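# Push the utility cart into the yellow taped bay

## Task

Get the utility cart parked in the yellow bay so that each of its four wheels sits fully inside the tape line and none rests on the tape. The three tubes in its top tray must remain upright there. The cart must not topple or finish leaning, or the task fails. It counts only if the cart stays in place on its own at the end, without the robot holding it.

## Robot and tools

Robot: a Hello Robot Stretch 4 with one arm. It has an omni-wheel base, a lift that rides up a mast, an arm that telescopes forward, a three-joint wrist (yaw, pitch, roll) and a two-finger gripper. It stands about 1.6 m tall, and the base edge lies within 0.23 m of the base origin. There are four cameras: head_camera, head_left_camera, head_right_camera (head mounted) and wrist_camera (on the gripper).

Frames: the base frame has its origin on the floor below the base centre, x ahead, y to the left, z up. hand_pose is reported in this frame. It marks a point between the open fingertips, and the printed value can be somewhat off. The odometry frame is where the base frame was when the scene began. base_odometry heading runs from -3.142 to 3.142, positive to the left, and it comes only from wheel rotation, so wheel slip counts as travel.

execute_actions(actions, cameras): actions is a list holding one action or nothing. An empty list just reports state and pictures. One action may contain "base", "joints", or both, plus optional "pace" and "contact_limits". Alternatively it contains only {"end_of_arm": "enable_torque"}, which re-powers any wrist or gripper motor that cut out; the motor then holds its current spot. cameras lists camera names (or "all"). Omitted, null or ["all"] returns every camera, and [] returns none. The pictures line gives the image order.

"base" holds exactly one command, and each is a relative offset from where the base last reported itself, never a pose. translate_m: straight drive in metres, forward positive, -2 to 2. strafe_m: sideways drive in metres, left positive, -2 to 2. rotate_rad: turn in place in radians, counter-clockwise from above (left) positive, -3.2 to 3.2.

"joints" is one object keyed by joint name. Every value is an absolute target, not an offset. lift_m: 0 to 1.2 m (tolerance 0.004). arm_m: extension, 0 to 0.55 m (0.004). wrist_yaw_rad: -1.134 to 4.276 (0.02); 0 faces forward, positive turns left, 3.14 is folded back, and past 3.4 the arm may block it. wrist_pitch_rad: -1.117 to 4.259 (0.05); 0 is level, 1.57 points straight down. wrist_roll_rad: -1.117 to 4.259 (0.02); at 0 the fingers are at equal height, and positive rolls clockwise as seen from behind. gripper_m: fingertip gap, -0.038 to 0.141 m (0.004); negative values press the tips together. A joint target outside its range is clamped and still executed, with a note. Any unknown key or other bad value rejects the whole call and nothing moves. Motions in one action begin together but may finish at different times, and no action runs past 15 s.

"pace": "slow", "default", "fast" or "max" (default when omitted). Base speed tops out at 0.1, 0.3, 0.4 or 0.6 m/s and turning at 1, 2, 3 or 4 rad/s in that order. With the lift above 0.2 m at the start of a base move, these caps shrink, down to 0.3 m/s and 1 rad/s at 1.2 m. "contact_limits" accepts only arm_m, from 0 (gentlest) to 0.75 (firmest), default 0.5; it sets how hard the arm may push before halting.

A joint or the base that you leave out of an action may still be driving toward its previous target, and the status lines will not show this. If a call reports a stop, later execute_actions, wait and finished_scene calls in that same reply are skipped.

wait(seconds): 0 to 10 s with nothing new commanded. It returns what an empty execute_actions returns. zoom_image(camera, region): a closer view of the latest full image from one camera. region is [x0, y0, x1, y1] in pixels, origin at top-left, at most 504 by 504. read_manual(section): only returns licence text. finished_scene(scene): ends the scene with that number for good and reports success. Call it only once the cart rests correctly by itself.

Results: base_status and joint_status describe how each motion ended. "done" for the base only means the wheels turned the commanded amount, even if they slipped. "off_target" means it came to rest short and may still push. "contact_stop_at_<key>" means it hit something; the lift, arm or wheels then go slack, so a slack lift may sag and slack wheels may roll. "limit_stop_at_<name>" is a built-in limit. "limit_stop_at_tilt" means a lean over 6 degrees; lift, arm and wheels go slack and ignore commands until it eases. "limit_stop_at_own_body" is a self-collision guard, most likely with pitch below -0.2 and roll below -0.4 or above 4. "torque_fault" means a wrist or gripper motor overloaded and went limp; send enable_torque. on_its_own lists things this call did not command ("held at" shows a held target, not the position). lidar_m gives 12 distances in metres, 30-degree sectors starting straight ahead and going counter-clockwise (4th left, 7th behind, 10th right). "-" means nothing seen or nearer than 0.25 m. It sees roughly 0.15 m up to robot height and may miss clear or thin things. wrist_depth_mm is a 7x7 grid of depths, 100 to 2000 mm. turned_by_wheels versus turned_by_imu differing by over about 0.1 rad suggests a collision or slip. base_tilt is in degrees, forward and right positive. motor_effort is percent of maximum, positive toward higher joint values, with the peak in brackets. For wheel_0, wheel_1 and wheel_2, positive turns the base right. All readings carry small fixed offsets and noise.

Caution: push or guide the cart gently at modest pace and a low contact limit, keeping the gripper low. A firm steady push, a high gripper, or driving or turning with over 1 kg held at arm_m above 0.2 can tip the robot. Avoid jolting the cart so the tubes stay upright and it does not tip. Check wheel positions against the tape with the cameras and zoom_image, then release the cart and move clear before finishing. Drops, slams and hard hits count against you. To unfold the wrist at the start, send lift_m 0.4 with wrist_yaw_rad 0 together.

Each tool is called after "Call:" as name([rows], argument=value, ...), one row to a line, values as JSON.

## Session

Call:
execute_actions(actions=[])

Scene clock: 0.00 s.
base_odometry: x=+0.000 y=+0.000 heading=+0.000 (m, m, rad; odometry frame)
turned_by_wheels: +0.000 (rad since the last result)
turned_by_imu: +0.000 (rad since the last result)
base_tilt: forward=+0.5 right=-0.2 (deg)
lidar_m: 1.36 1.44 1.68 0.69 0.64 0.68 0.95 2.13 2.25 1.21 1.03 2.32
base_status: not commanded
joint_positions: lift_m=+0.165 arm_m=+0.002 wrist_yaw_rad=+3.193 wrist_pitch_rad=+0.016 wrist_roll_rad=+0.006 gripper_m=+0.057
joint_status: not commanded
motor_effort: lift_m=+18 arm_m=+0 wrist_yaw_rad=+1 wrist_pitch_rad=-6 wrist_roll_rad=+0 gripper_m=+1 wheel_0=+0 wheel_1=+0 wheel_2=+0 (%)
hand_pose: x=-0.1199 y=+0.0726 z=+0.3382 quat_wxyz=(-0.026, -0.008, +0.003, +1.000) (m; base frame)
wrist_depth_mm: - 139 139 - - 809 699 / - 106 139 - 1205 1042 1042 / - 112 140 - - 1464 1308 / - 138 166 - - 1537 1336 / 197 1863 - - 1921 1464 1308 / 205 1182 202 1042 215 1118 1098 / 205 759 798 106 778 732 759
pictures: head_camera, head_left_camera, head_right_camera, wrist_camera
Images, in order (width x height): head_camera 420x560, head_left_camera 420x672, head_right_camera 420x672, wrist_camera 616x392.

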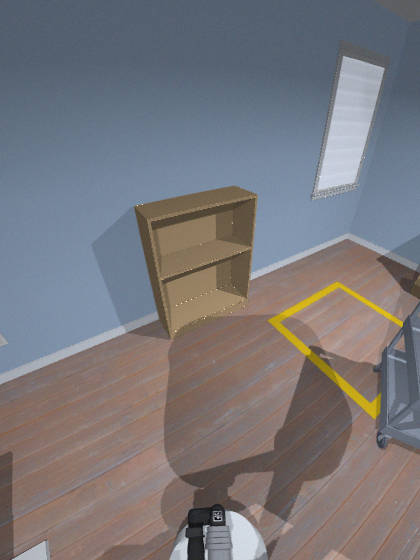

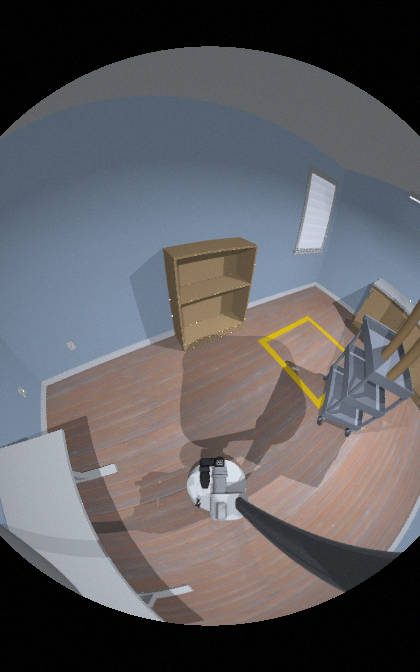

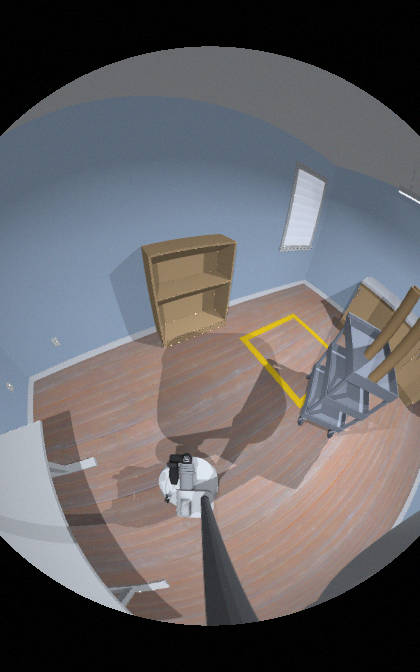

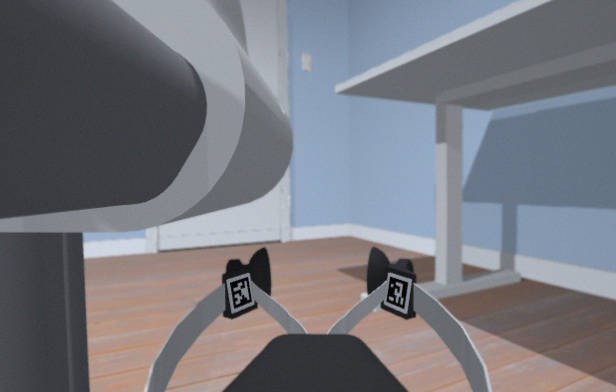

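Turn right to view.

Call:
execute_actions([
  {"base":{"rotate_rad":-0.9}},
], cameras=["head_camera","head_right_camera"])

Scene clock: 4.90 s.
base_odometry: x=+0.000 y=+0.000 heading=-0.899 (m, m, rad; odometry frame)
turned_by_wheels: -0.899 (rad since the last result)
turned_by_imu: -0.915 (rad since the last result)
base_tilt: forward=+0.6 right=-0.1 (deg)
lidar_m: 1.06 1.65 1.34 1.58 0.79 0.64 0.64 0.72 1.14 2.14 2.37 1.09
base_status: done
joint_positions: lift_m=+0.165 arm_m=+0.002 wrist_yaw_rad=+3.193 wrist_pitch_rad=+0.016 wrist_roll_rad=+0.006 gripper_m=+0.057
joint_status: not commanded
motor_effort: lift_m=+18(18) arm_m=+0(0) wrist_yaw_rad=+1(1) wrist_pitch_rad=-6(6) wrist_roll_rad=-1(2) gripper_m=-3(0) wheel_0=+3(7) wheel_1=+3(11) wheel_2=+1(9) (%)
hand_pose: x=-0.1199 y=+0.0726 z=+0.3382 quat_wxyz=(-0.026, -0.008, +0.003, +1.000) (m; base frame)
wrist_depth_mm: - 139 138 809 820 750 699 / - 106 138 1025 1008 976 1308 / - 112 140 1499 1464 1397 1336 / - 138 166 1537 1464 1397 1336 / 197 1708 1661 1537 1499 1397 1336 / 205 1138 202 1042 216 1025 1098 / 204 741 788 106 778 732 741
pictures: head_camera, head_right_camera
Images, in order (width x height): head_camera 420x560, head_right_camera 420x672.

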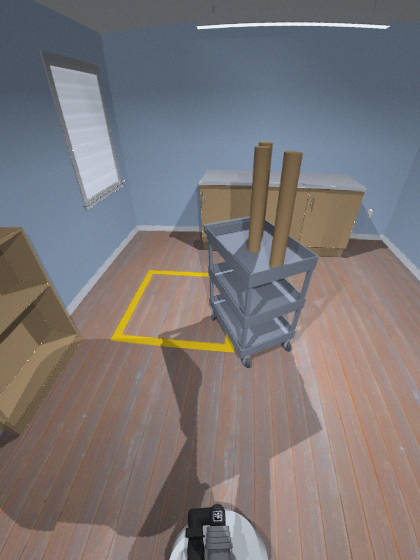

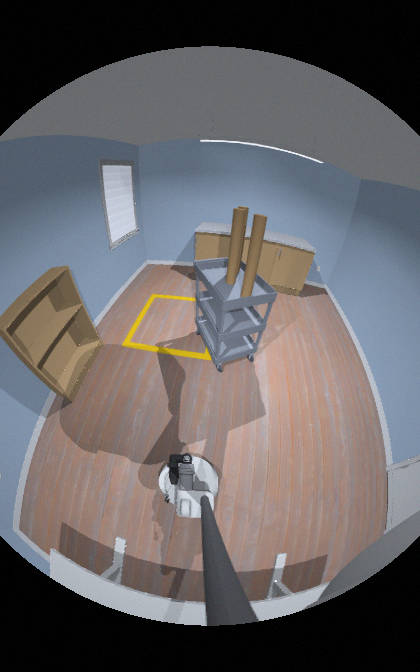

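Call:
execute_actions([
  {"base":{"strafe_m":-0.95}},
], cameras=[])

Call:
execute_actions([
  {"base":{"translate_m":1.25}},
], cameras=["head_left_camera"])

Scene clock: 16.70 s.
base_odometry: x=-0.744 y=-0.591 heading=-0.899 (m, m, rad; odometry frame)
turned_by_wheels: +0.000 (rad since the last result)
turned_by_imu: +0.002 (rad since the last result)
base_tilt: forward=+0.5 right=-0.1 (deg)
lidar_m: 2.54 1.21 2.28 2.28 0.98 0.78 0.78 1.49 1.19 1.19 1.31 2.03
base_status: done
joint_positions: lift_m=+0.165 arm_m=+0.002 wrist_yaw_rad=+3.193 wrist_pitch_rad=+0.016 wrist_roll_rad=+0.006 gripper_m=+0.057
joint_status: not commanded
motor_effort: lift_m=+17(18) arm_m=+0(0) wrist_yaw_rad=+0(1) wrist_pitch_rad=-6(6) wrist_roll_rad=-2(2) gripper_m=-3(1) wheel_0=+1(9) wheel_1=-2(13) wheel_2=+0(0) (%)
hand_pose: x=-0.1199 y=+0.0726 z=+0.3382 quat_wxyz=(-0.026, -0.008, +0.003, +1.000) (m; base frame)
wrist_depth_mm: - 139 139 1661 1537 1464 1098 / - 106 139 1708 1098 1078 1042 / - 112 140 1661 1576 1537 1430 / - 138 166 1661 1618 1499 1430 / 197 1708 1808 1708 1618 1537 1464 / 204 1138 202 1042 215 1118 1118 / 204 750 798 106 788 741 778
pictures: none
No camera images: the call's "cameras" was empty. Leave "cameras" out to get every camera's image.

Scene clock: 22.37 s.
base_odometry: x=+0.034 y=-1.569 heading=-0.899 (m, m, rad; odometry frame)
turned_by_wheels: +0.001 (rad since the last result)
turned_by_imu: +0.000 (rad since the last result)
base_tilt: forward=+0.7 right=-0.2 (deg)
lidar_m: 1.28 0.75 0.38 0.28 0.59 2.04 2.01 1.77 1.42 1.39 1.51 1.29
base_status: done
joint_positions: lift_m=+0.165 arm_m=+0.002 wrist_yaw_rad=+3.193 wrist_pitch_rad=+0.016 wrist_roll_rad=+0.006 gripper_m=+0.057
joint_status: not commanded
motor_effort: lift_m=+18(18) arm_m=+0(0) wrist_yaw_rad=+0(1) wrist_pitch_rad=-7(6) wrist_roll_rad=-2(1) gripper_m=-4(3) wheel_0=+3(7) wheel_1=+3(6) wheel_2=+1(11) (%)
hand_pose: x=-0.1199 y=+0.0726 z=+0.3382 quat_wxyz=(-0.026, -0.008, +0.003, +1.000) (m; base frame)
wrist_depth_mm: - 139 138 - - - - / - 106 138 - - - - / - 112 140 - - - - / - 138 166 - - - - / 197 1756 - - - - 1921 / 204 1138 202 1078 215 1118 1078 / 204 750 788 106 788 741 778
pictures: head_left_camera
Images, in order (width x height): head_left_camera 420x672.

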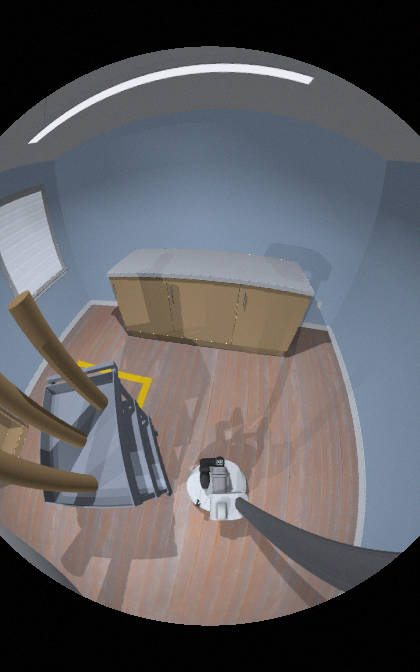

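Call:
execute_actions([
  {"base":{"strafe_m":0.3},"pace":"slow"},
], cameras=["head_left_camera"])

Scene clock: 28.50 s.
base_odometry: x=+0.269 y=-1.383 heading=-0.899 (m, m, rad; odometry frame)
turned_by_wheels: +0.000 (rad since the last result)
turned_by_imu: +0.002 (rad since the last result)
base_tilt: forward=+0.5 right=-0.1 (deg)
lidar_m: 1.32 0.29 0.25 0.25 0.25 2.02 2.00 2.14 1.72 1.68 1.88 1.34
base_status: done
joint_positions: lift_m=+0.165 arm_m=+0.002 wrist_yaw_rad=+3.193 wrist_pitch_rad=+0.016 wrist_roll_rad=+0.006 gripper_m=+0.057
joint_status: not commanded
motor_effort: lift_m=+17(18) arm_m=+0(0) wrist_yaw_rad=+1(0) wrist_pitch_rad=-6(6) wrist_roll_rad=-1(2) gripper_m=+1(3) wheel_0=-5(8) wheel_1=+6(12) wheel_2=+2(1) (%)
hand_pose: x=-0.1199 y=+0.0726 z=+0.3382 quat_wxyz=(-0.026, -0.008, +0.003, +1.000) (m; base frame)
wrist_depth_mm: - 139 139 - - - - / - 106 139 - - - - / - 112 140 - - - - / - 138 166 - - - - / 197 1756 - - - - 1921 / 205 1160 202 1060 215 1138 1098 / 204 750 798 106 788 732 768
pictures: head_left_camera
Images, in order (width x height): head_left_camera 420x672.

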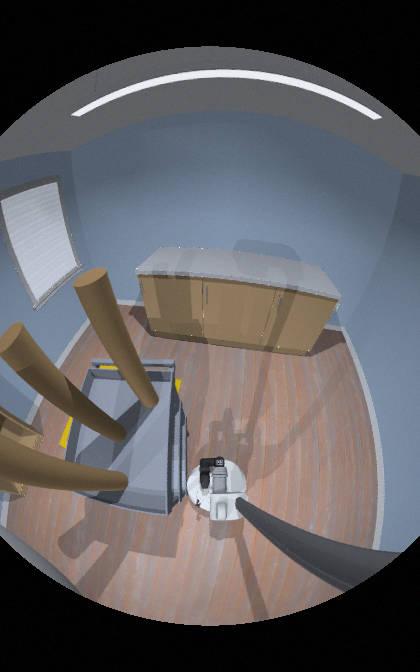

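Aligned. Move to cart centre and push more.

Call:
execute_actions([
  {"base":{"strafe_m":-0.05}},
], cameras=[])

Call:
execute_actions([
  {"base":{"translate_m":0.2}},
], cameras=[])

Call:
execute_actions([
  {"base":{"strafe_m":0.25},"pace":"slow"},
], cameras=[])

Call:
execute_actions([
  {"base":{"strafe_m":-0.3}},
], cameras=["head_left_camera"])

Scene clock: 37.17 s.
base_odometry: x=+0.230 y=-1.414 heading=-0.899 (m, m, rad; odometry frame)
turned_by_wheels: +0.000 (rad since the last result)
turned_by_imu: +0.001 (rad since the last result)
base_tilt: forward=+0.6 right=-0.2 (deg)
lidar_m: 1.29 0.36 0.25 0.25 0.27 2.04 2.02 2.06 1.66 1.63 1.80 1.34
base_status: done
joint_positions: lift_m=+0.165 arm_m=+0.002 wrist_yaw_rad=+3.193 wrist_pitch_rad=+0.016 wrist_roll_rad=+0.006 gripper_m=+0.057
joint_status: not commanded
motor_effort: lift_m=+18(18) arm_m=+0(0) wrist_yaw_rad=+0(0) wrist_pitch_rad=-6(6) wrist_roll_rad=-1(1) gripper_m=-2(1) wheel_0=+0(10) wheel_1=+0(12) wheel_2=+1(1) (%)
hand_pose: x=-0.1199 y=+0.0726 z=+0.3382 quat_wxyz=(-0.026, -0.008, +0.003, +1.000) (m; base frame)
wrist_depth_mm: - 139 139 - - - - / - 105 139 - - - - / - 112 139 - - - - / - 138 166 - - - - / 196 1756 - - - - 1921 / 204 1160 202 1060 215 1118 1118 / 204 759 798 106 778 723 768
pictures: none
No camera images: the call's "cameras" was empty. Leave "cameras" out to get every camera's image.

Scene clock: 39.23 s.
base_odometry: x=+0.354 y=-1.570 heading=-0.898 (m, m, rad; odometry frame)
turned_by_wheels: +0.000 (rad since the last result)
turned_by_imu: +0.001 (rad since the last result)
base_tilt: forward=+0.5 right=-0.2 (deg)
lidar_m: 1.12 0.39 0.27 0.25 0.25 0.37 2.21 2.11 1.70 1.65 1.41 1.12
base_status: done
joint_positions: lift_m=+0.165 arm_m=+0.002 wrist_yaw_rad=+3.193 wrist_pitch_rad=+0.016 wrist_roll_rad=+0.006 gripper_m=+0.057
joint_status: not commanded
motor_effort: lift_m=+18(17) arm_m=+0(0) wrist_yaw_rad=+0(1) wrist_pitch_rad=-6(6) wrist_roll_rad=+0(1) gripper_m=-6(2) wheel_0=+3(7) wheel_1=+3(14) wheel_2=-1(11) (%)
hand_pose: x=-0.1199 y=+0.0726 z=+0.3382 quat_wxyz=(-0.026, -0.008, +0.003, +1.000) (m; base frame)
wrist_depth_mm: - 139 138 - - - 279 / - 106 139 - - - 281 / - 112 139 - - - - / - 138 166 - - - - / 196 1863 - - - 1708 1983 / 204 1138 202 1042 216 1025 1042 / 204 750 809 106 778 351 373
pictures: none
No camera images: the call's "cameras" was empty. Leave "cameras" out to get every camera's image.

Scene clock: 42.87 s.
base_odometry: x=+0.550 y=-1.414 heading=-0.898 (m, m, rad; odometry frame)
turned_by_wheels: +0.000 (rad since the last result)
turned_by_imu: +0.001 (rad since the last result)
base_tilt: forward=+0.6 right=-0.1 (deg)
lidar_m: 1.16 0.25 0.25 0.25 0.25 0.36 2.18 2.39 1.93 1.91 1.44 1.16
base_status: done
joint_positions: lift_m=+0.165 arm_m=+0.002 wrist_yaw_rad=+3.193 wrist_pitch_rad=+0.016 wrist_roll_rad=+0.006 gripper_m=+0.057
joint_status: not commanded
motor_effort: lift_m=+17(17) arm_m=+0(0) wrist_yaw_rad=+1(1) wrist_pitch_rad=-6(6) wrist_roll_rad=-1(1) gripper_m=-3(3) wheel_0=-4(10) wheel_1=+4(10) wheel_2=+0(0) (%)
hand_pose: x=-0.1199 y=+0.0726 z=+0.3382 quat_wxyz=(-0.026, -0.008, +0.003, +1.000) (m; base frame)
wrist_depth_mm: - 139 139 - - - 271 / - 106 138 - - - 272 / - 112 140 - - - 332 / - 138 166 - - - - / 197 1808 - - - - 1499 / 205 1138 201 1042 216 1118 634 / 204 750 798 106 778 699 338
pictures: none
No camera images: the call's "cameras" was empty. Leave "cameras" out to get every camera's image.

Scene clock: 45.20 s.
base_odometry: x=+0.315 y=-1.601 heading=-0.898 (m, m, rad; odometry frame)
turned_by_wheels: +0.000 (rad since the last result)
turned_by_imu: +0.000 (rad since the last result)
base_tilt: forward=+0.5 right=-0.1 (deg)
lidar_m: 1.11 1.25 0.48 0.48 0.54 2.24 2.17 2.05 1.63 1.61 1.77 1.12
base_status: done
joint_positions: lift_m=+0.165 arm_m=+0.002 wrist_yaw_rad=+3.193 wrist_pitch_rad=+0.016 wrist_roll_rad=+0.006 gripper_m=+0.057
joint_status: not commanded
motor_effort: lift_m=+18(18) arm_m=+0(0) wrist_yaw_rad=+1(1) wrist_pitch_rad=-6(6) wrist_roll_rad=-1(1) gripper_m=-3(2) wheel_0=+1(11) wheel_1=-3(12) wheel_2=-1(3) (%)
hand_pose: x=-0.1199 y=+0.0726 z=+0.3382 quat_wxyz=(-0.026, -0.008, +0.003, +1.000) (m; base frame)
wrist_depth_mm: - 139 138 - - - - / - 106 138 - - - - / - 112 140 - - - - / - 138 166 - - - - / 198 1808 - - - - 1983 / 205 1160 202 1042 216 1138 1098 / 204 750 798 106 788 732 768
pictures: head_left_camera
Images, in order (width x height): head_left_camera 420x672.

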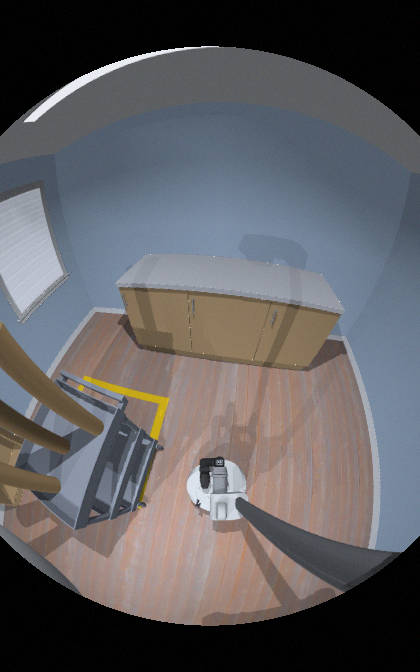

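Call:
execute_actions([
  {"base":{"strafe_m":0.42},"pace":"slow"},
], cameras=[])

Call:
execute_actions([
  {"base":{"strafe_m":-0.15}},
], cameras=[])

Call:
execute_actions([
  {"base":{"translate_m":-0.9}},
], cameras=[])

Call:
execute_actions([
  {"base":{"strafe_m":0.6}},
], cameras=["head_camera","head_left_camera"])

Scene clock: 57.87 s.
base_odometry: x=+0.643 y=-1.340 heading=-0.898 (m, m, rad; odometry frame)
turned_by_wheels: +0.000 (rad since the last result)
turned_by_imu: +0.002 (rad since the last result)
base_tilt: forward=+0.6 right=-0.2 (deg)
lidar_m: 1.17 0.26 0.25 0.25 0.25 2.18 2.15 2.57 2.07 2.02 1.50 1.20
base_status: done
joint_positions: lift_m=+0.165 arm_m=+0.002 wrist_yaw_rad=+3.193 wrist_pitch_rad=+0.016 wrist_roll_rad=+0.006 gripper_m=+0.057
joint_status: not commanded
motor_effort: lift_m=+18(17) arm_m=+0(0) wrist_yaw_rad=+0(0) wrist_pitch_rad=-6(6) wrist_roll_rad=-1(1) gripper_m=+0(1) wheel_0=-5(8) wheel_1=+4(10) wheel_2=-1(1) (%)
hand_pose: x=-0.1199 y=+0.0726 z=+0.3382 quat_wxyz=(-0.026, -0.008, +0.003, +1.000) (m; base frame)
wrist_depth_mm: - 139 139 - - - - / - 106 139 - - - 343 / - 112 140 - - - - / - 138 166 - - - - / 197 1756 - - - - 1618 / 205 1160 202 1060 216 1098 946 / 205 759 788 106 788 732 351
pictures: none
No camera images: the call's "cameras" was empty. Leave "cameras" out to get every camera's image.

Scene clock: 59.60 s.
base_odometry: x=+0.526 y=-1.433 heading=-0.899 (m, m, rad; odometry frame)
turned_by_wheels: +0.000 (rad since the last result)
turned_by_imu: +0.000 (rad since the last result)
base_tilt: forward=+0.5 right=-0.2 (deg)
lidar_m: 1.14 0.40 0.33 0.32 0.42 2.17 2.19 2.37 1.87 1.89 1.44 1.16
base_status: done
joint_positions: lift_m=+0.165 arm_m=+0.002 wrist_yaw_rad=+3.193 wrist_pitch_rad=+0.016 wrist_roll_rad=+0.006 gripper_m=+0.057
joint_status: not commanded
motor_effort: lift_m=+18(18) arm_m=+0(0) wrist_yaw_rad=+1(1) wrist_pitch_rad=-6(7) wrist_roll_rad=-2(3) gripper_m=-1(1) wheel_0=+0(12) wheel_1=-3(5) wheel_2=-1(0) (%)
hand_pose: x=-0.1199 y=+0.0726 z=+0.3382 quat_wxyz=(-0.026, -0.008, +0.003, +1.000) (m; base frame)
wrist_depth_mm: - 139 139 - - - - / - 106 138 - - - - / - 112 140 - - - - / - 138 166 - - - - / 197 1756 - - - - 1921 / 205 1138 201 1060 216 1118 1098 / 204 750 809 106 778 732 778
pictures: none
No camera images: the call's "cameras" was empty. Leave "cameras" out to get every camera's image.

Scene clock: 64.07 s.
base_odometry: x=-0.034 y=-0.729 heading=-0.899 (m, m, rad; odometry frame)
turned_by_wheels: +0.000 (rad since the last result)
turned_by_imu: +0.002 (rad since the last result)
base_tilt: forward=+0.6 right=-0.2 (deg)
lidar_m: 1.20 0.77 1.06 1.68 2.19 1.25 1.23 2.19 1.76 1.75 1.94 2.07
base_status: done
joint_positions: lift_m=+0.165 arm_m=+0.002 wrist_yaw_rad=+3.193 wrist_pitch_rad=+0.016 wrist_roll_rad=+0.006 gripper_m=+0.057
joint_status: not commanded
motor_effort: lift_m=+18(17) arm_m=+0(0) wrist_yaw_rad=+1(2) wrist_pitch_rad=-6(6) wrist_roll_rad=-1(1) gripper_m=-4(2) wheel_0=-2(6) wheel_1=-3(8) wheel_2=-1(12) (%)
hand_pose: x=-0.1199 y=+0.0726 z=+0.3382 quat_wxyz=(-0.026, -0.008, +0.003, +1.000) (m; base frame)
wrist_depth_mm: - 139 138 - - 1921 1808 / - 106 138 - - 1863 1464 / - 112 139 1708 - 1921 1863 / - 138 166 - - - 1808 / 197 1756 - 1863 - 1921 1576 / 206 1138 202 1042 216 1098 1078 / 205 759 820 106 778 732 778
pictures: none
No camera images: the call's "cameras" was empty. Leave "cameras" out to get every camera's image.

Scene clock: 67.40 s.
base_odometry: x=+0.436 y=-0.355 heading=-0.899 (m, m, rad; odometry frame)
turned_by_wheels: +0.000 (rad since the last result)
turned_by_imu: +0.001 (rad since the last result)
base_tilt: forward=+0.5 right=-0.2 (deg)
lidar_m: 0.65 0.77 1.10 1.11 1.52 1.20 1.17 1.31 2.37 2.36 2.59 2.16
base_status: done
joint_positions: lift_m=+0.165 arm_m=+0.002 wrist_yaw_rad=+3.193 wrist_pitch_rad=+0.016 wrist_roll_rad=+0.006 gripper_m=+0.057
joint_status: not commanded
motor_effort: lift_m=+17(17) arm_m=+0(0) wrist_yaw_rad=+1(2) wrist_pitch_rad=-6(6) wrist_roll_rad=-1(1) gripper_m=-2(4) wheel_0=+0(10) wheel_1=+2(14) wheel_2=-1(5) (%)
hand_pose: x=-0.1199 y=+0.0726 z=+0.3382 quat_wxyz=(-0.026, -0.008, +0.003, +1.000) (m; base frame)
wrist_depth_mm: - 139 139 - 1921 1863 1708 / - 106 138 - 1863 1863 1808 / - 112 139 - 1921 1921 1808 / - 138 166 - - 1863 1808 / 196 1756 - - 1708 1863 1756 / 206 1160 202 1060 215 1098 1098 / 205 750 788 106 788 723 768
pictures: head_camera, head_left_camera
Images, in order (width x height): head_camera 420x560, head_left_camera 420x672.

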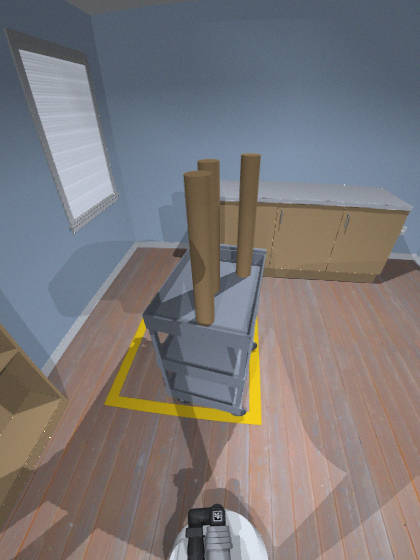

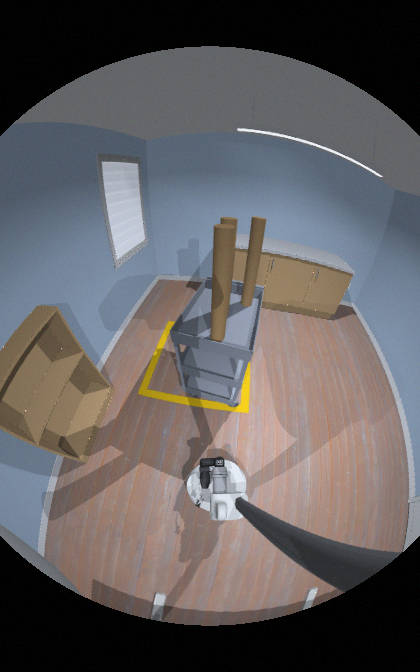

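Call:
execute_actions([
  {"base":{"translate_m":0.53},"pace":"slow"},
], cameras=[])

Call:
execute_actions([
  {"base":{"translate_m":-0.15}},
], cameras=[])

Call:
execute_actions([
  {"base":{"strafe_m":-0.65}},
], cameras=[])

Call:
execute_actions([
  {"base":{"translate_m":0.62}},
], cameras=[])

Call:
execute_actions([
  {"base":{"strafe_m":0.33},"pace":"slow"},
], cameras=[])

Call:
execute_actions([
  {"base":{"strafe_m":-0.3}},
], cameras=["head_left_camera"])

Call:
execute_actions([
  {"base":{"translate_m":-1.1}},
], cameras=[])

Call:
execute_actions([
  {"base":{"strafe_m":0.75}},
], cameras=["head_camera"])

Scene clock: 90.73 s.
base_odometry: x=+0.766 y=-0.770 heading=-0.899 (m, m, rad; odometry frame)
turned_by_wheels: +0.001 (rad since the last result)
turned_by_imu: +0.002 (rad since the last result)
base_tilt: forward=+0.6 right=-0.1 (deg)
lidar_m: 0.25 0.25 1.34 1.01 1.14 1.75 1.72 1.88 2.46 2.43 2.03 0.25
base_status: done
joint_positions: lift_m=+0.165 arm_m=+0.002 wrist_yaw_rad=+3.193 wrist_pitch_rad=+0.016 wrist_roll_rad=+0.006 gripper_m=+0.057
joint_status: not commanded
motor_effort: lift_m=+17(17) arm_m=+0(0) wrist_yaw_rad=+2(1) wrist_pitch_rad=-6(6) wrist_roll_rad=-2(0) gripper_m=-3(6) wheel_0=+4(7) wheel_1=+5(5) wheel_2=-3(9) (%)
hand_pose: x=-0.1199 y=+0.0726 z=+0.3382 quat_wxyz=(-0.026, -0.008, +0.003, +1.000) (m; base frame)
wrist_depth_mm: - 139 139 - - - - / - 106 138 - - - - / - 112 139 - - - - / - 138 166 - - - - / 197 1808 - - - - 1921 / 206 1160 202 1042 215 1138 1098 / 204 750 798 106 798 741 778
pictures: none
No camera images: the call's "cameras" was empty. Leave "cameras" out to get every camera's image.

Scene clock: 92.57 s.
base_odometry: x=+0.672 y=-0.652 heading=-0.899 (m, m, rad; odometry frame)
turned_by_wheels: -0.001 (rad since the last result)
turned_by_imu: +0.000 (rad since the last result)
base_tilt: forward=+0.6 right=-0.2 (deg)
lidar_m: 0.33 0.41 1.05 1.03 1.18 1.60 1.56 1.68 2.44 2.39 2.25 0.35
base_status: done
joint_positions: lift_m=+0.165 arm_m=+0.002 wrist_yaw_rad=+3.193 wrist_pitch_rad=+0.016 wrist_roll_rad=+0.006 gripper_m=+0.057
joint_status: not commanded
motor_effort: lift_m=+18(18) arm_m=+0(0) wrist_yaw_rad=+0(0) wrist_pitch_rad=-6(7) wrist_roll_rad=-1(2) gripper_m=+1(0) wheel_0=-3(7) wheel_1=-4(8) wheel_2=-1(11) (%)
hand_pose: x=-0.1199 y=+0.0726 z=+0.3382 quat_wxyz=(-0.026, -0.008, +0.003, +1.000) (m; base frame)
wrist_depth_mm: - 139 139 - - - - / - 106 138 - - - - / - 112 140 1921 - - - / - 138 166 - - - - / 196 1808 - - 1808 - 1921 / 205 1138 202 1042 215 1118 1118 / 204 750 788 106 778 732 768
pictures: none
No camera images: the call's "cameras" was empty. Leave "cameras" out to get every camera's image.

Scene clock: 96.07 s.
base_odometry: x=+0.163 y=-1.057 heading=-0.899 (m, m, rad; odometry frame)
turned_by_wheels: +0.000 (rad since the last result)
turned_by_imu: +0.001 (rad since the last result)
base_tilt: forward=+0.6 right=-0.2 (deg)
lidar_m: 1.64 0.64 0.58 1.68 2.18 1.69 1.65 2.17 1.76 1.74 1.95 1.69
base_status: done
joint_positions: lift_m=+0.165 arm_m=+0.002 wrist_yaw_rad=+3.193 wrist_pitch_rad=+0.016 wrist_roll_rad=+0.006 gripper_m=+0.057
joint_status: not commanded
motor_effort: lift_m=+18(17) arm_m=+0(0) wrist_yaw_rad=+1(1) wrist_pitch_rad=-6(6) wrist_roll_rad=-2(2) gripper_m=-1(1) wheel_0=+1(10) wheel_1=-1(14) wheel_2=-1(1) (%)
hand_pose: x=-0.1199 y=+0.0726 z=+0.3382 quat_wxyz=(-0.026, -0.008, +0.003, +1.000) (m; base frame)
wrist_depth_mm: - 139 139 - - - - / - 106 139 - - - - / - 112 140 - - - - / - 138 166 - - - - / 197 1756 - - - - 1863 / 205 1138 202 1042 215 1098 1098 / 204 750 798 106 778 732 778
pictures: none
No camera images: the call's "cameras" was empty. Leave "cameras" out to get every camera's image.

Scene clock: 99.60 s.
base_odometry: x=+0.549 y=-1.542 heading=-0.899 (m, m, rad; odometry frame)
turned_by_wheels: +0.000 (rad since the last result)
turned_by_imu: +0.000 (rad since the last result)
base_tilt: forward=+0.6 right=-0.2 (deg)
lidar_m: 1.03 0.46 0.36 0.35 0.46 2.26 3.06 2.33 1.83 1.85 1.33 1.06
base_status: done
joint_positions: lift_m=+0.165 arm_m=+0.002 wrist_yaw_rad=+3.193 wrist_pitch_rad=+0.016 wrist_roll_rad=+0.006 gripper_m=+0.057
joint_status: not commanded
motor_effort: lift_m=+17(17) arm_m=+0(0) wrist_yaw_rad=+1(1) wrist_pitch_rad=-6(6) wrist_roll_rad=-2(0) gripper_m=-3(4) wheel_0=+1(6) wheel_1=+4(9) wheel_2=+1(8) (%)
hand_pose: x=-0.1199 y=+0.0726 z=+0.3382 quat_wxyz=(-0.026, -0.008, +0.003, +1.000) (m; base frame)
wrist_depth_mm: - 139 139 - - - - / - 105 139 - - - - / - 112 140 - - - - / - 138 166 - - - - / 196 1808 - - - - 1863 / 205 1138 202 1060 215 1098 1098 / 204 741 798 106 778 732 768
pictures: none
No camera images: the call's "cameras" was empty. Leave "cameras" out to get every camera's image.

Scene clock: 104.03 s.
base_odometry: x=+0.807 y=-1.337 heading=-0.899 (m, m, rad; odometry frame)
turned_by_wheels: +0.000 (rad since the last result)
turned_by_imu: +0.001 (rad since the last result)
base_tilt: forward=+0.5 right=-0.2 (deg)
lidar_m: 1.09 0.25 0.25 0.25 0.25 2.27 2.25 2.74 2.18 2.16 1.37 1.11
base_status: done
joint_positions: lift_m=+0.165 arm_m=+0.002 wrist_yaw_rad=+3.193 wrist_pitch_rad=+0.016 wrist_roll_rad=+0.006 gripper_m=+0.057
joint_status: not commanded
motor_effort: lift_m=+18(17) arm_m=+0(0) wrist_yaw_rad=+1(1) wrist_pitch_rad=-6(6) wrist_roll_rad=-1(0) gripper_m=-6(1) wheel_0=-6(12) wheel_1=+5(8) wheel_2=+0(1) (%)
hand_pose: x=-0.1199 y=+0.0726 z=+0.3382 quat_wxyz=(-0.026, -0.008, +0.003, +1.000) (m; base frame)
wrist_depth_mm: - 139 138 - - - 282 / - 106 139 - - - 283 / - 112 140 - - - 330 / - 138 166 - - - - / 196 1756 - - - - 1499 / 204 1160 202 1042 216 1118 634 / 204 750 798 106 778 741 320
pictures: none
No camera images: the call's "cameras" was empty. Leave "cameras" out to get every camera's image.

Scene clock: 106.37 s.
base_odometry: x=+0.572 y=-1.523 heading=-0.899 (m, m, rad; odometry frame)
turned_by_wheels: +0.000 (rad since the last result)
turned_by_imu: +0.001 (rad since the last result)
base_tilt: forward=+0.5 right=-0.2 (deg)
lidar_m: 1.03 1.16 0.49 0.46 0.58 2.30 3.07 2.35 1.89 1.88 1.34 1.06
base_status: done
joint_positions: lift_m=+0.165 arm_m=+0.002 wrist_yaw_rad=+3.193 wrist_pitch_rad=+0.016 wrist_roll_rad=+0.006 gripper_m=+0.057
joint_status: not commanded
motor_effort: lift_m=+17(17) arm_m=+0(0) wrist_yaw_rad=+1(1) wrist_pitch_rad=-6(6) wrist_roll_rad=-1(1) gripper_m=+0(5) wheel_0=+1(10) wheel_1=-1(9) wheel_2=+1(3) (%)
hand_pose: x=-0.1199 y=+0.0726 z=+0.3382 quat_wxyz=(-0.026, -0.008, +0.003, +1.000) (m; base frame)
wrist_depth_mm: - 139 138 - - - - / - 106 138 - - - - / - 112 140 - - - - / - 138 166 - - - - / 197 1708 - - - - 1921 / 204 1138 201 1060 216 1138 1098 / 204 750 798 106 778 732 768
pictures: head_left_camera
Images, in order (width x height): head_left_camera 420x672.

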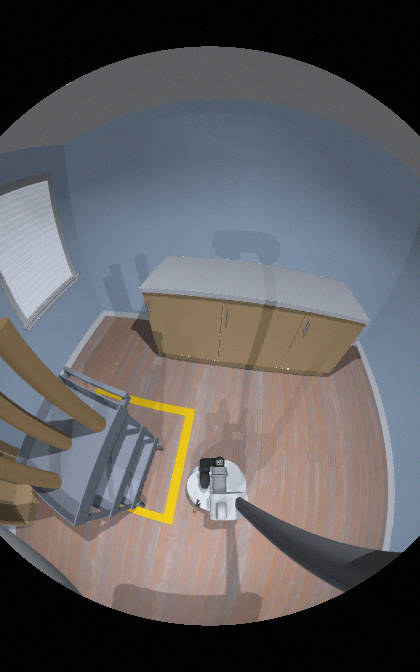

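Scene clock: 111.50 s.
base_odometry: x=-0.112 y=-0.662 heading=-0.899 (m, m, rad; odometry frame)
turned_by_wheels: -0.001 (rad since the last result)
turned_by_imu: +0.003 (rad since the last result)
base_tilt: forward=+0.6 right=-0.1 (deg)
lidar_m: 2.15 1.02 1.30 1.73 1.50 1.18 1.15 1.25 1.74 1.71 1.89 2.18
base_status: done
joint_positions: lift_m=+0.165 arm_m=+0.002 wrist_yaw_rad=+3.193 wrist_pitch_rad=+0.016 wrist_roll_rad=+0.006 gripper_m=+0.057
joint_status: not commanded
motor_effort: lift_m=+18(17) arm_m=+0(0) wrist_yaw_rad=+1(1) wrist_pitch_rad=-6(6) wrist_roll_rad=-2(1) gripper_m=+0(6) wheel_0=-2(8) wheel_1=-3(8) wheel_2=-1(7) (%)
hand_pose: x=-0.1199 y=+0.0726 z=+0.3382 quat_wxyz=(-0.026, -0.008, +0.003, +1.000) (m; base frame)
wrist_depth_mm: - 139 139 - 1863 1921 1756 / - 106 138 - 1863 1430 1366 / - 112 140 - 1921 1863 1756 / - 138 166 - - 1863 1756 / 197 1756 - 1863 1983 1863 1576 / 205 1138 202 1042 216 1118 1098 / 204 750 798 106 788 732 778
pictures: none
No camera images: the call's "cameras" was empty. Leave "cameras" out to get every camera's image.

Scene clock: 115.33 s.
base_odometry: x=+0.475 y=-0.196 heading=-0.900 (m, m, rad; odometry frame)
turned_by_wheels: +0.000 (rad since the last result)
turned_by_imu: +0.001 (rad since the last result)
base_tilt: forward=+0.5 right=-0.1 (deg)
lidar_m: 0.86 1.02 0.99 0.99 1.42 1.09 1.06 1.17 2.48 2.47 2.71 2.29
base_status: done
joint_positions: lift_m=+0.165 arm_m=+0.002 wrist_yaw_rad=+3.193 wrist_pitch_rad=+0.016 wrist_roll_rad=+0.006 gripper_m=+0.057
joint_status: not commanded
motor_effort: lift_m=+18(17) arm_m=+0(0) wrist_yaw_rad=+0(0) wrist_pitch_rad=-6(6) wrist_roll_rad=-1(1) gripper_m=-1(1) wheel_0=-2(11) wheel_1=+1(14) wheel_2=+0(2) (%)
hand_pose: x=-0.1199 y=+0.0725 z=+0.3382 quat_wxyz=(-0.026, -0.008, +0.003, +1.000) (m; base frame)
wrist_depth_mm: - 139 139 1983 1808 1756 1661 / - 106 138 1430 1397 1756 1661 / - 112 140 1863 1863 1808 1708 / - 138 166 1863 1863 1708 1618 / 197 1756 - 1921 1756 1756 1708 / 204 1160 202 1060 216 1118 1098 / 204 750 788 106 788 732 768
pictures: head_camera
Images, in order (width x height): head_camera 420x560.

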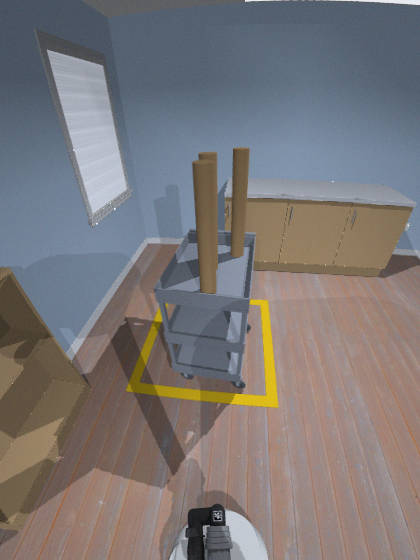

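Looks inside.

Call:
finished_scene(scene=1)

The scene is finished: the task was done.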